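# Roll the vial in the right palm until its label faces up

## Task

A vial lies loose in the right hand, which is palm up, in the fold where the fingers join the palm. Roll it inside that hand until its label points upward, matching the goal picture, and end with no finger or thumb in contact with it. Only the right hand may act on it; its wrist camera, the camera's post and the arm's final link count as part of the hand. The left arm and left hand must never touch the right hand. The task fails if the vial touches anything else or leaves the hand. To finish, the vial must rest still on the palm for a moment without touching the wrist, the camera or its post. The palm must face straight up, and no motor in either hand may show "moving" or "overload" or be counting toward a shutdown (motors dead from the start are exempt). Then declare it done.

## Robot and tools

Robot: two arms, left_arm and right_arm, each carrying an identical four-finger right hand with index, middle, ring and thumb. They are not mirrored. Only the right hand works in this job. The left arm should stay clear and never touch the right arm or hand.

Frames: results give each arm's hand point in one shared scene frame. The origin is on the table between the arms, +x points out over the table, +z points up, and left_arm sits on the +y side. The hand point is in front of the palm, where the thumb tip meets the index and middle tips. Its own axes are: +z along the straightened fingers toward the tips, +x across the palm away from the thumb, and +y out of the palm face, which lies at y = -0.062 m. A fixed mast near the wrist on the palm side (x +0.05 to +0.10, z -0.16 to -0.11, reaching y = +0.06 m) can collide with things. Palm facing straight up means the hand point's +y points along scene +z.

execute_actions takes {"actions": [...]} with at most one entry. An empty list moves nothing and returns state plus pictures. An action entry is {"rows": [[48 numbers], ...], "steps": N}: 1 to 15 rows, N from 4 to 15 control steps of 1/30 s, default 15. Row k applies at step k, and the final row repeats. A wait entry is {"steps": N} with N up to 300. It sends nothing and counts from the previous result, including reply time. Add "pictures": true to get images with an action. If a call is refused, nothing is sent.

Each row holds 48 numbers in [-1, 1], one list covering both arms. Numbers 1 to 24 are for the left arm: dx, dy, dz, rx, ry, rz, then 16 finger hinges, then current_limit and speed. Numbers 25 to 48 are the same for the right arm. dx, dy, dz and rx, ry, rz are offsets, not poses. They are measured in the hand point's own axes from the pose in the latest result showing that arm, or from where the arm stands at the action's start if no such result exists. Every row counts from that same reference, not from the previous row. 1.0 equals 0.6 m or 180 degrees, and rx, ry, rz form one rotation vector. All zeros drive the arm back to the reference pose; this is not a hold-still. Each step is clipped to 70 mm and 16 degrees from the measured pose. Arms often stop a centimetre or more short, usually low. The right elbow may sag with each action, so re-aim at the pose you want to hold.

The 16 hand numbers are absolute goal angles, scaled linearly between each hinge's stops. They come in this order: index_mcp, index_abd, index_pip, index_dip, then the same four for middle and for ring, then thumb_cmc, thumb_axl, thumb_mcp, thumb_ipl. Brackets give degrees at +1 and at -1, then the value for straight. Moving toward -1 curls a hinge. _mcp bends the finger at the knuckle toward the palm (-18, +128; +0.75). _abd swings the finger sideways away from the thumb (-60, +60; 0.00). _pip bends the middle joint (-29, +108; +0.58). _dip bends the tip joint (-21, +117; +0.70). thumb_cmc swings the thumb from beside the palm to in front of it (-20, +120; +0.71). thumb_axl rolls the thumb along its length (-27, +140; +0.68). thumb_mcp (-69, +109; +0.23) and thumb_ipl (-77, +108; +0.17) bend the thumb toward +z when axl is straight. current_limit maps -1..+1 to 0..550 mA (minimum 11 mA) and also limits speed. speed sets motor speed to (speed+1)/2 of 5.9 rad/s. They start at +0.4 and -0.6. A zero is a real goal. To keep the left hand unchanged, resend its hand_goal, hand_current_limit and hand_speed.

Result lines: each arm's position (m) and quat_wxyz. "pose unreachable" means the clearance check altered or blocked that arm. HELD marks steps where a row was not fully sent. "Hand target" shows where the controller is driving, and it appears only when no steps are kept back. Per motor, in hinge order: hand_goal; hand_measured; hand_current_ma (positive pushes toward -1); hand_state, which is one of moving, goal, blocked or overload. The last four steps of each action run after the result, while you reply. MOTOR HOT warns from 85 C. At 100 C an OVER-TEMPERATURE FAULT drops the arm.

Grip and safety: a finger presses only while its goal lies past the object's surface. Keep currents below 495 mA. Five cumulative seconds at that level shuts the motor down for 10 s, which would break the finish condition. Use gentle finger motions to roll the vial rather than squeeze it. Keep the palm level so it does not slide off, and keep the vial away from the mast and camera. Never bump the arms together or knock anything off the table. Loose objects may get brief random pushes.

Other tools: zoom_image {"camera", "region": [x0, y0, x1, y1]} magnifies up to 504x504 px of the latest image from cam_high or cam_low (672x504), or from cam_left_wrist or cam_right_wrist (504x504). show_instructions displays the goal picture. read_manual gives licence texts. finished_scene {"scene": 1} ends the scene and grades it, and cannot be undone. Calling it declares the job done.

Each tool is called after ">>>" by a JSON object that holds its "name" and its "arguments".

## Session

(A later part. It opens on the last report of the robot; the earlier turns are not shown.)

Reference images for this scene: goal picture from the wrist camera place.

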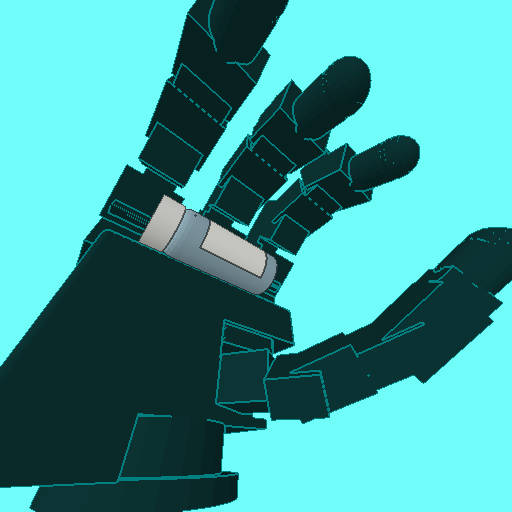

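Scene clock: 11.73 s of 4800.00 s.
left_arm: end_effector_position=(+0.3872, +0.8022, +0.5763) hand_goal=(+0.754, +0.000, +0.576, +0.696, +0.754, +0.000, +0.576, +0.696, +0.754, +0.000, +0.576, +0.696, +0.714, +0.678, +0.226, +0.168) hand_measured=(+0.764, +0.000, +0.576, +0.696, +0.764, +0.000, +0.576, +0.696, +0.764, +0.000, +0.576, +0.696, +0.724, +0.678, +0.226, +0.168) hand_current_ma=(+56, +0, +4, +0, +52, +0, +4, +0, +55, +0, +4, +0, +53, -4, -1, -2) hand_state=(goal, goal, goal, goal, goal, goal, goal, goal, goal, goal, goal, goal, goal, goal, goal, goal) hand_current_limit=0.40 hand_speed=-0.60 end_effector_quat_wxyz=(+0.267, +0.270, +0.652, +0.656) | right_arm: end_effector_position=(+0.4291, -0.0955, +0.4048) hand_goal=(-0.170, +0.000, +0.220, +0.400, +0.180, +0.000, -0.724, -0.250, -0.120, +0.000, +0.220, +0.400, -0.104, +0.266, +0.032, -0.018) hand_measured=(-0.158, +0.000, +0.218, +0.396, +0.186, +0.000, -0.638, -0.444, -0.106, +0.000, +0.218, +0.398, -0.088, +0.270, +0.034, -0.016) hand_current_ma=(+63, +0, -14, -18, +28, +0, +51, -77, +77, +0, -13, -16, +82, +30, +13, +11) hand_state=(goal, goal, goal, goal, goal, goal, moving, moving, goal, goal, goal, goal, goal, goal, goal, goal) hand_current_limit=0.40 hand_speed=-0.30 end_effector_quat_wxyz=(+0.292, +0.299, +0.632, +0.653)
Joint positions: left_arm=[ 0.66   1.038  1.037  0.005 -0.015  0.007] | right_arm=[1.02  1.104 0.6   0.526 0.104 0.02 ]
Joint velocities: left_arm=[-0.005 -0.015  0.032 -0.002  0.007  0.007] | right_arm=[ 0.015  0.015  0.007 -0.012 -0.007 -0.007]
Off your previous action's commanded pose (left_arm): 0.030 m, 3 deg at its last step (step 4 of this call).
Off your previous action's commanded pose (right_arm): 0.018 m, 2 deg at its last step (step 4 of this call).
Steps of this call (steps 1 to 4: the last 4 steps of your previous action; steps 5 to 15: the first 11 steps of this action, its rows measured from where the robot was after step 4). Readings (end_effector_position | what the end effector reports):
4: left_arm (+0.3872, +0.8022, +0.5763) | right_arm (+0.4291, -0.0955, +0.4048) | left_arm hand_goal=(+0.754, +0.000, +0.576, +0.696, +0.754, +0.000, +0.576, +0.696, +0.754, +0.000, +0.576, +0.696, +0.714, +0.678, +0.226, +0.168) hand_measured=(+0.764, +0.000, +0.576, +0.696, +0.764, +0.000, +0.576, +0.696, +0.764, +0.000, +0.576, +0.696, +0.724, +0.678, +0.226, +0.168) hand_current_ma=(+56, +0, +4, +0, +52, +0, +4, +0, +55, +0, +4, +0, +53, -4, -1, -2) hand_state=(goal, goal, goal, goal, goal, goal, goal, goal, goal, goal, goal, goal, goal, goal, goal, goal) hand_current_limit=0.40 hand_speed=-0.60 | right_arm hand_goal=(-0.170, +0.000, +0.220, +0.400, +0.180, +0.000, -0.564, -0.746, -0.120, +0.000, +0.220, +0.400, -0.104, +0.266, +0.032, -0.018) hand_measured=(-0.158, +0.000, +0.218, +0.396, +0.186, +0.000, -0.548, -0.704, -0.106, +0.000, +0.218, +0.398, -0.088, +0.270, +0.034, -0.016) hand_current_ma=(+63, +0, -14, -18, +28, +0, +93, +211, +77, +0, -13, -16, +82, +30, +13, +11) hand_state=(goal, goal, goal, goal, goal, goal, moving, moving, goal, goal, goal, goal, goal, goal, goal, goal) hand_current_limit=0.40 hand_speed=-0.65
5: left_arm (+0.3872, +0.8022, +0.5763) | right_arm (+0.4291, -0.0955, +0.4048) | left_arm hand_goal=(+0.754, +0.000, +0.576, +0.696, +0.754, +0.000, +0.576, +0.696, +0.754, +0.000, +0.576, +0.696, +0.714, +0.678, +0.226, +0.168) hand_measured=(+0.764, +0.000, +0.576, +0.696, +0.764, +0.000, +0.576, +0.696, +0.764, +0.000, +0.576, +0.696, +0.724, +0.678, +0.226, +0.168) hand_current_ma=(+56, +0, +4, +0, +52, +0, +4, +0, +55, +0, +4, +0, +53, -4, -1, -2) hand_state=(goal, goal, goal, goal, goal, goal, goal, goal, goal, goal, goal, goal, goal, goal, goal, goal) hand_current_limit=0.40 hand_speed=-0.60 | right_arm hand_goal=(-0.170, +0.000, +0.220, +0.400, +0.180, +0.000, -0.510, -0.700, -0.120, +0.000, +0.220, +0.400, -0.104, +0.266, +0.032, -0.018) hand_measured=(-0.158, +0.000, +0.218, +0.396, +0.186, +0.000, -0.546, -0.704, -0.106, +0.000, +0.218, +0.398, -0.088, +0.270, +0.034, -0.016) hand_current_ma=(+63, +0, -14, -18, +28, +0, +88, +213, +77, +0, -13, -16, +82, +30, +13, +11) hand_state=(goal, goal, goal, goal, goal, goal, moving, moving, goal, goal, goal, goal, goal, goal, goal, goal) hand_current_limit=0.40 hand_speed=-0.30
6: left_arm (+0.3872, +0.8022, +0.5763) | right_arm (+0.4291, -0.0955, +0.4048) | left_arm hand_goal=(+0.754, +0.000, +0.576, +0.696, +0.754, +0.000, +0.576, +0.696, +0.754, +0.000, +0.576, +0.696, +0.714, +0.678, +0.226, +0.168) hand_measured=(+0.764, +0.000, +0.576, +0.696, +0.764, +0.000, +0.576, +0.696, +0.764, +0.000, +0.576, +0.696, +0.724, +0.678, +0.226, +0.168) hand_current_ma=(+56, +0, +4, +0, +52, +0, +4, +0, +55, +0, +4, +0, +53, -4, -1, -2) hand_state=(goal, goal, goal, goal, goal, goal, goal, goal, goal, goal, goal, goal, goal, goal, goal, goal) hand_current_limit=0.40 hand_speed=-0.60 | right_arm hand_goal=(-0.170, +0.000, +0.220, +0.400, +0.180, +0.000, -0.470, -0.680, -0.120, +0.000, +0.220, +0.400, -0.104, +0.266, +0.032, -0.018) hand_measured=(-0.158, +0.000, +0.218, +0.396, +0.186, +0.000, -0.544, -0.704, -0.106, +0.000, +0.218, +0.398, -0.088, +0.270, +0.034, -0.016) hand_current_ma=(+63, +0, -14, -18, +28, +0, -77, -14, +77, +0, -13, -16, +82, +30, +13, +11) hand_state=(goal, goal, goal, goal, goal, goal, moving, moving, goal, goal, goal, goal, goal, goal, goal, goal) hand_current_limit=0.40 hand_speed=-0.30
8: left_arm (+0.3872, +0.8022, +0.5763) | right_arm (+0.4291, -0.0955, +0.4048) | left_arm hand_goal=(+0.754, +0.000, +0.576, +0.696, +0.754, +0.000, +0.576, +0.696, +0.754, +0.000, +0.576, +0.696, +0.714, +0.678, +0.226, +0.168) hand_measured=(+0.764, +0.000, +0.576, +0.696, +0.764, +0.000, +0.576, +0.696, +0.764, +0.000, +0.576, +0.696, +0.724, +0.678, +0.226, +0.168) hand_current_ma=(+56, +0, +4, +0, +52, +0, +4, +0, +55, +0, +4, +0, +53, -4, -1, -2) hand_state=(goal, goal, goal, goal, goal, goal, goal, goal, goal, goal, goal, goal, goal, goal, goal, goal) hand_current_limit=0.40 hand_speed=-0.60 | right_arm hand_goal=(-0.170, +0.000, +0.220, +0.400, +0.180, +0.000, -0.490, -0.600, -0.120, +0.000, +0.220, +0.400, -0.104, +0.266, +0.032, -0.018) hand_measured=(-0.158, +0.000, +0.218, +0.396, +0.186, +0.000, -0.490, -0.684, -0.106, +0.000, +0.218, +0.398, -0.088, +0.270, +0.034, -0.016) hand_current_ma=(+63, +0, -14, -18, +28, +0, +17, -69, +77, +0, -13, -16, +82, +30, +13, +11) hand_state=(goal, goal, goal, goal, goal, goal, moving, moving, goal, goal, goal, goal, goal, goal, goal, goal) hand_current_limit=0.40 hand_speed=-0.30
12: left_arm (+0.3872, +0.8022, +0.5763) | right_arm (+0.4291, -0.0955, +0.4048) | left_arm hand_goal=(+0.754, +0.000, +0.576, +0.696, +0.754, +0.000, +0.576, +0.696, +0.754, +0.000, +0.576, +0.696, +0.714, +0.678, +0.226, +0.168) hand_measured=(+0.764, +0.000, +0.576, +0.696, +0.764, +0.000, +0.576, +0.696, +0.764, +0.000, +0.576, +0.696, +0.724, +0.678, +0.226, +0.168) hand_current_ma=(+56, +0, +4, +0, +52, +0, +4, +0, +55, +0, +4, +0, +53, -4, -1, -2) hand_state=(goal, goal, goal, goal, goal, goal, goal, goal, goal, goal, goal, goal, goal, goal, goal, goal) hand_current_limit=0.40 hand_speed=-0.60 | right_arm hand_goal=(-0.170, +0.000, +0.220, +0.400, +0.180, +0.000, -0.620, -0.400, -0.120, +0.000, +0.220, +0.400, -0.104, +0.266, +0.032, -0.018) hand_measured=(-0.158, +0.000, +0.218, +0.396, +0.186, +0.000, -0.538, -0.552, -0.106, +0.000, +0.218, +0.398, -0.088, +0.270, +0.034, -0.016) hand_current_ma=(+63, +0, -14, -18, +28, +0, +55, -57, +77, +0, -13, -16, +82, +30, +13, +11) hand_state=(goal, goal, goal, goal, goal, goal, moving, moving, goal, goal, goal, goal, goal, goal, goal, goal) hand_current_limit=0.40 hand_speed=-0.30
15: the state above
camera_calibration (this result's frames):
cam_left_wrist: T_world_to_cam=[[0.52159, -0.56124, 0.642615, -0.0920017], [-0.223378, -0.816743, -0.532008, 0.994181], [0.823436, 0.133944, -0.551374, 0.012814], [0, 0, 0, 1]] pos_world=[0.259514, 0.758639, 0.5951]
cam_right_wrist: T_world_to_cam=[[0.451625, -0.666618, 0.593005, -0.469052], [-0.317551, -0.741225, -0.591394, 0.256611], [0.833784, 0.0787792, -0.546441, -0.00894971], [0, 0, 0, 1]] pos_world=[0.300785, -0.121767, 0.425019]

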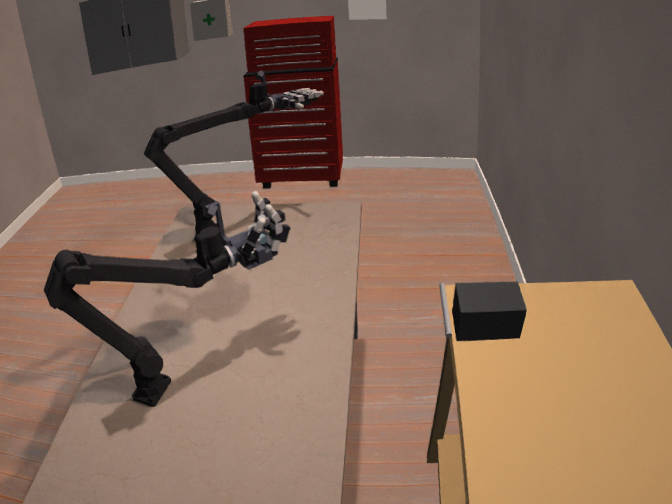

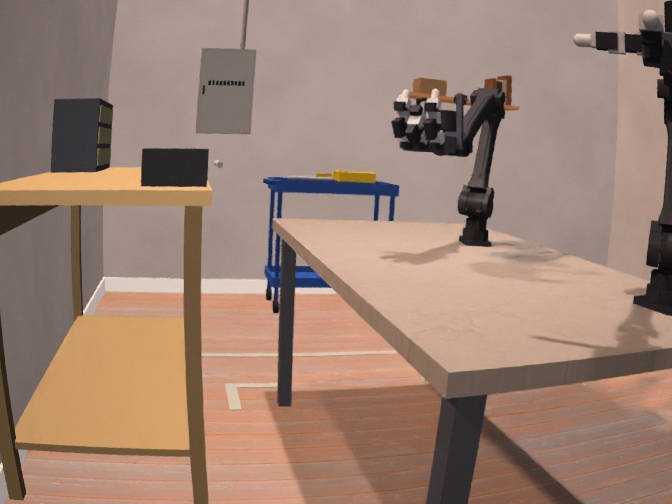

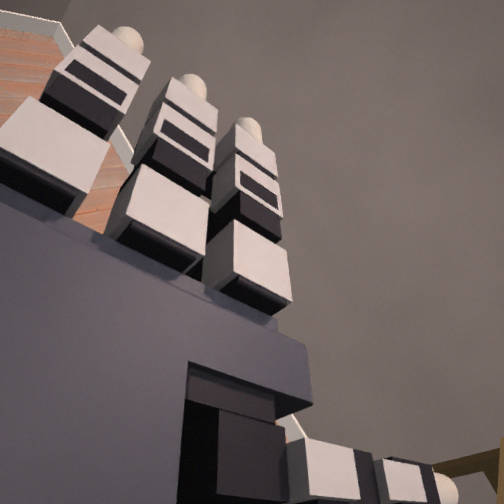

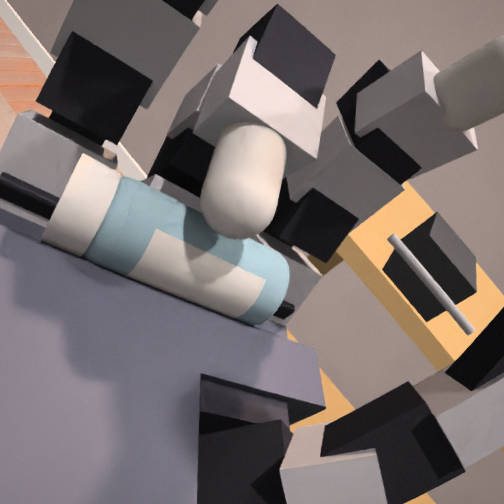

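>>> {"name": "execute_actions", "arguments": {"actions": []}}

Scene clock: 12.33 s of 4800.00 s.
left_arm: end_effector_position=(+0.3872, +0.8022, +0.5763) hand_goal=(+0.754, +0.000, +0.576, +0.696, +0.754, +0.000, +0.576, +0.696, +0.754, +0.000, +0.576, +0.696, +0.714, +0.678, +0.226, +0.168) hand_measured=(+0.764, +0.000, +0.576, +0.696, +0.764, +0.000, +0.576, +0.696, +0.764, +0.000, +0.576, +0.696, +0.724, +0.678, +0.226, +0.168) hand_current_ma=(+56, +0, +4, +0, +52, +0, +4, +0, +55, +0, +4, +0, +53, -4, -1, -2) hand_state=(goal, goal, goal, goal, goal, goal, goal, goal, goal, goal, goal, goal, goal, goal, goal, goal) hand_current_limit=0.40 hand_speed=-0.60 end_effector_quat_wxyz=(+0.267, +0.270, +0.652, +0.656) | right_arm: end_effector_position=(+0.4291, -0.0955, +0.4048) hand_goal=(-0.170, +0.000, +0.220, +0.400, +0.180, +0.000, -0.864, -0.064, -0.120, +0.000, +0.220, +0.400, -0.104, +0.266, +0.032, -0.018) hand_measured=(-0.158, +0.000, +0.218, +0.396, +0.186, +0.000, -0.864, -0.068, -0.106, +0.000, +0.218, +0.398, -0.088, +0.270, +0.034, -0.016) hand_current_ma=(+63, +0, -14, -18, +28, +0, +2, -22, +77, +0, -13, -16, +82, +30, +13, +11) hand_state=(goal, goal, goal, goal, goal, goal, goal, goal, goal, goal, goal, goal, goal, goal, goal, goal) hand_current_limit=0.40 hand_speed=-0.30 end_effector_quat_wxyz=(+0.292, +0.299, +0.632, +0.653)
Joint positions: left_arm=[ 0.66   1.038  1.037  0.005 -0.015  0.007] | right_arm=[1.02  1.104 0.6   0.526 0.104 0.02 ]
Joint velocities: left_arm=[-0.015  0.005  0.012  0.022  0.007 -0.022] | right_arm=[-0.015  0.015 -0.002 -0.002  0.037 -0.022]
Hand target (left_arm): +0.381, +0.796, +0.604; +0.273, +0.263, +0.635, +0.673
Hand target (right_arm): +0.430, -0.095, +0.423; +0.295, +0.295, +0.620, +0.664
Off the commanded pose (left_arm): 0.030 m, 3 deg.
Off the commanded pose (right_arm): 0.018 m, 2 deg.
Kept back: nothing.
Steps of this call (steps 1 to 4: the last 4 steps of your previous action; steps 5 to 18: nothing new was sent). Readings (end_effector_position | what the end effector reports):
1: left_arm (+0.3872, +0.8022, +0.5763) | right_arm (+0.4291, -0.0955, +0.4048) | left_arm hand_goal=(+0.754, +0.000, +0.576, +0.696, +0.754, +0.000, +0.576, +0.696, +0.754, +0.000, +0.576, +0.696, +0.714, +0.678, +0.226, +0.168) hand_measured=(+0.764, +0.000, +0.576, +0.696, +0.764, +0.000, +0.576, +0.696, +0.764, +0.000, +0.576, +0.696, +0.724, +0.678, +0.226, +0.168) hand_current_ma=(+56, +0, +4, +0, +52, +0, +4, +0, +55, +0, +4, +0, +53, -4, -1, -2) hand_state=(goal, goal, goal, goal, goal, goal, goal, goal, goal, goal, goal, goal, goal, goal, goal, goal) hand_current_limit=0.40 hand_speed=-0.60 | right_arm hand_goal=(-0.170, +0.000, +0.220, +0.400, +0.180, +0.000, -0.760, -0.200, -0.120, +0.000, +0.220, +0.400, -0.104, +0.266, +0.032, -0.018) hand_measured=(-0.158, +0.000, +0.218, +0.396, +0.186, +0.000, -0.674, -0.408, -0.106, +0.000, +0.218, +0.398, -0.088, +0.270, +0.034, -0.016) hand_current_ma=(+63, +0, -14, -18, +28, +0, +45, -67, +77, +0, -13, -16, +82, +30, +13, +11) hand_state=(goal, goal, goal, goal, goal, goal, moving, moving, goal, goal, goal, goal, goal, goal, goal, goal) hand_current_limit=0.40 hand_speed=-0.30
2: left_arm (+0.3872, +0.8022, +0.5763) | right_arm (+0.4291, -0.0955, +0.4048) | left_arm hand_goal=(+0.754, +0.000, +0.576, +0.696, +0.754, +0.000, +0.576, +0.696, +0.754, +0.000, +0.576, +0.696, +0.714, +0.678, +0.226, +0.168) hand_measured=(+0.764, +0.000, +0.576, +0.696, +0.764, +0.000, +0.576, +0.696, +0.764, +0.000, +0.576, +0.696, +0.724, +0.678, +0.226, +0.168) hand_current_ma=(+56, +0, +4, +0, +52, +0, +4, +0, +55, +0, +4, +0, +53, -4, -1, -2) hand_state=(goal, goal, goal, goal, goal, goal, goal, goal, goal, goal, goal, goal, goal, goal, goal, goal) hand_current_limit=0.40 hand_speed=-0.60 | right_arm hand_goal=(-0.170, +0.000, +0.220, +0.400, +0.180, +0.000, -0.794, -0.150, -0.120, +0.000, +0.220, +0.400, -0.104, +0.266, +0.032, -0.018) hand_measured=(-0.158, +0.000, +0.218, +0.396, +0.186, +0.000, -0.708, -0.372, -0.106, +0.000, +0.218, +0.398, -0.088, +0.270, +0.034, -0.016) hand_current_ma=(+63, +0, -14, -18, +28, +0, +50, -75, +77, +0, -13, -16, +82, +30, +13, +11) hand_state=(goal, goal, goal, goal, goal, goal, moving, moving, goal, goal, goal, goal, goal, goal, goal, goal) hand_current_limit=0.40 hand_speed=-0.30
4: left_arm (+0.3872, +0.8022, +0.5763) | right_arm (+0.4291, -0.0955, +0.4048) | left_arm hand_goal=(+0.754, +0.000, +0.576, +0.696, +0.754, +0.000, +0.576, +0.696, +0.754, +0.000, +0.576, +0.696, +0.714, +0.678, +0.226, +0.168) hand_measured=(+0.764, +0.000, +0.576, +0.696, +0.764, +0.000, +0.576, +0.696, +0.764, +0.000, +0.576, +0.696, +0.724, +0.678, +0.226, +0.168) hand_current_ma=(+56, +0, +4, +0, +52, +0, +4, +0, +55, +0, +4, +0, +53, -4, -1, -2) hand_state=(goal, goal, goal, goal, goal, goal, goal, goal, goal, goal, goal, goal, goal, goal, goal, goal) hand_current_limit=0.40 hand_speed=-0.60 | right_arm hand_goal=(-0.170, +0.000, +0.220, +0.400, +0.180, +0.000, -0.864, -0.064, -0.120, +0.000, +0.220, +0.400, -0.104, +0.266, +0.032, -0.018) hand_measured=(-0.158, +0.000, +0.218, +0.396, +0.186, +0.000, -0.778, -0.298, -0.106, +0.000, +0.218, +0.398, -0.088, +0.270, +0.034, -0.016) hand_current_ma=(+63, +0, -14, -18, +28, +0, +49, -73, +77, +0, -13, -16, +82, +30, +13, +11) hand_state=(goal, goal, goal, goal, goal, goal, moving, moving, goal, goal, goal, goal, goal, goal, goal, goal) hand_current_limit=0.40 hand_speed=-0.30
8: left_arm (+0.3872, +0.8022, +0.5763) | right_arm (+0.4291, -0.0955, +0.4048) | left_arm hand_goal=(+0.754, +0.000, +0.576, +0.696, +0.754, +0.000, +0.576, +0.696, +0.754, +0.000, +0.576, +0.696, +0.714, +0.678, +0.226, +0.168) hand_measured=(+0.764, +0.000, +0.576, +0.696, +0.764, +0.000, +0.576, +0.696, +0.764, +0.000, +0.576, +0.696, +0.724, +0.678, +0.226, +0.168) hand_current_ma=(+56, +0, +4, +0, +52, +0, +4, +0, +55, +0, +4, +0, +53, -4, -1, -2) hand_state=(goal, goal, goal, goal, goal, goal, goal, goal, goal, goal, goal, goal, goal, goal, goal, goal) hand_current_limit=0.40 hand_speed=-0.60 | right_arm hand_goal=(-0.170, +0.000, +0.220, +0.400, +0.180, +0.000, -0.864, -0.064, -0.120, +0.000, +0.220, +0.400, -0.104, +0.266, +0.032, -0.018) hand_measured=(-0.158, +0.000, +0.218, +0.396, +0.186, +0.000, -0.862, -0.152, -0.106, +0.000, +0.218, +0.398, -0.088, +0.270, +0.034, -0.016) hand_current_ma=(+63, +0, -14, -18, +28, +0, -3, -72, +77, +0, -13, -16, +82, +30, +13, +11) hand_state=(goal, goal, goal, goal, goal, goal, moving, moving, goal, goal, goal, goal, goal, goal, goal, goal) hand_current_limit=0.40 hand_speed=-0.30
18: the state above
camera_calibration (this result's frames):
cam_left_wrist: T_world_to_cam=[[0.52159, -0.56124, 0.642615, -0.0920017], [-0.223378, -0.816743, -0.532008, 0.994181], [0.823436, 0.133944, -0.551374, 0.012814], [0, 0, 0, 1]] pos_world=[0.259514, 0.758639, 0.5951]
cam_right_wrist: T_world_to_cam=[[0.451625, -0.666618, 0.593005, -0.469052], [-0.317551, -0.741225, -0.591394, 0.256611], [0.833784, 0.0787792, -0.546441, -0.00894971], [0, 0, 0, 1]] pos_world=[0.300785, -0.121767, 0.425019]

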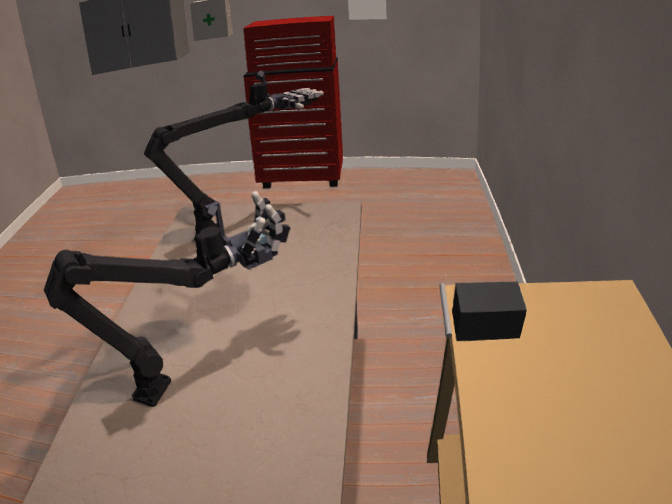

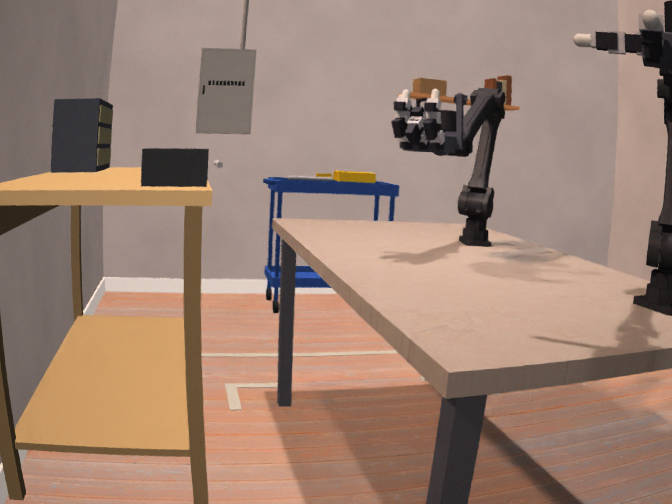

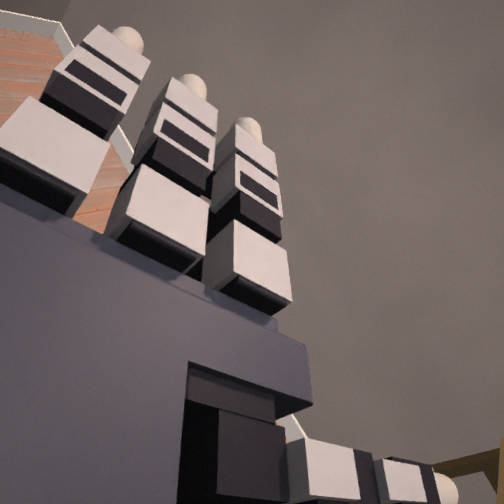

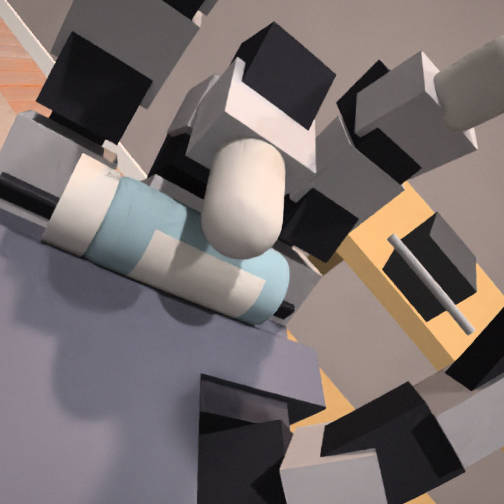

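>>> {"name": "zoom_image", "arguments": {"camera": "cam_right_wrist", "region": [30, 140, 330, 350]}}

>>> {"name": "show_instructions", "arguments": {}}

Region (30, 140, 330, 350) of cam_right_wrist's 504x504 image, scaled by 1.680, with more detail than that image has; it fills the top 353 rows of this view, and the rest is white.

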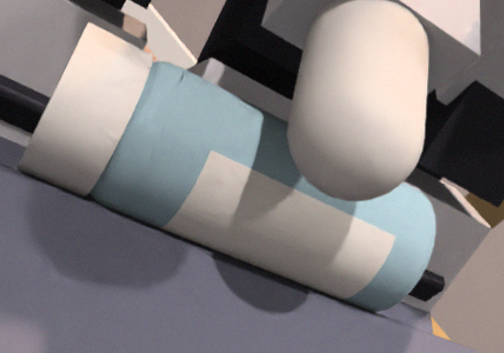

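Reference images for this scene: goal picture from the wrist camera place.

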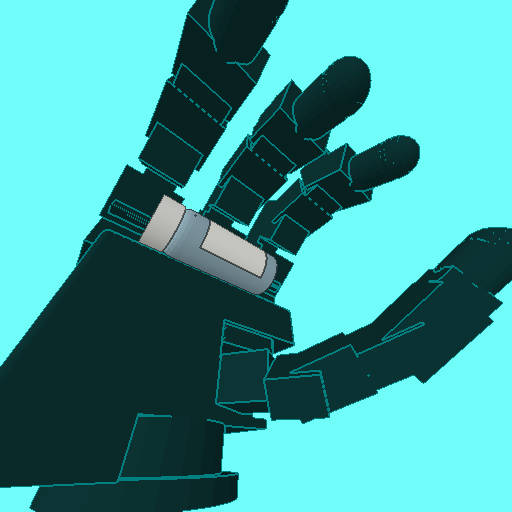

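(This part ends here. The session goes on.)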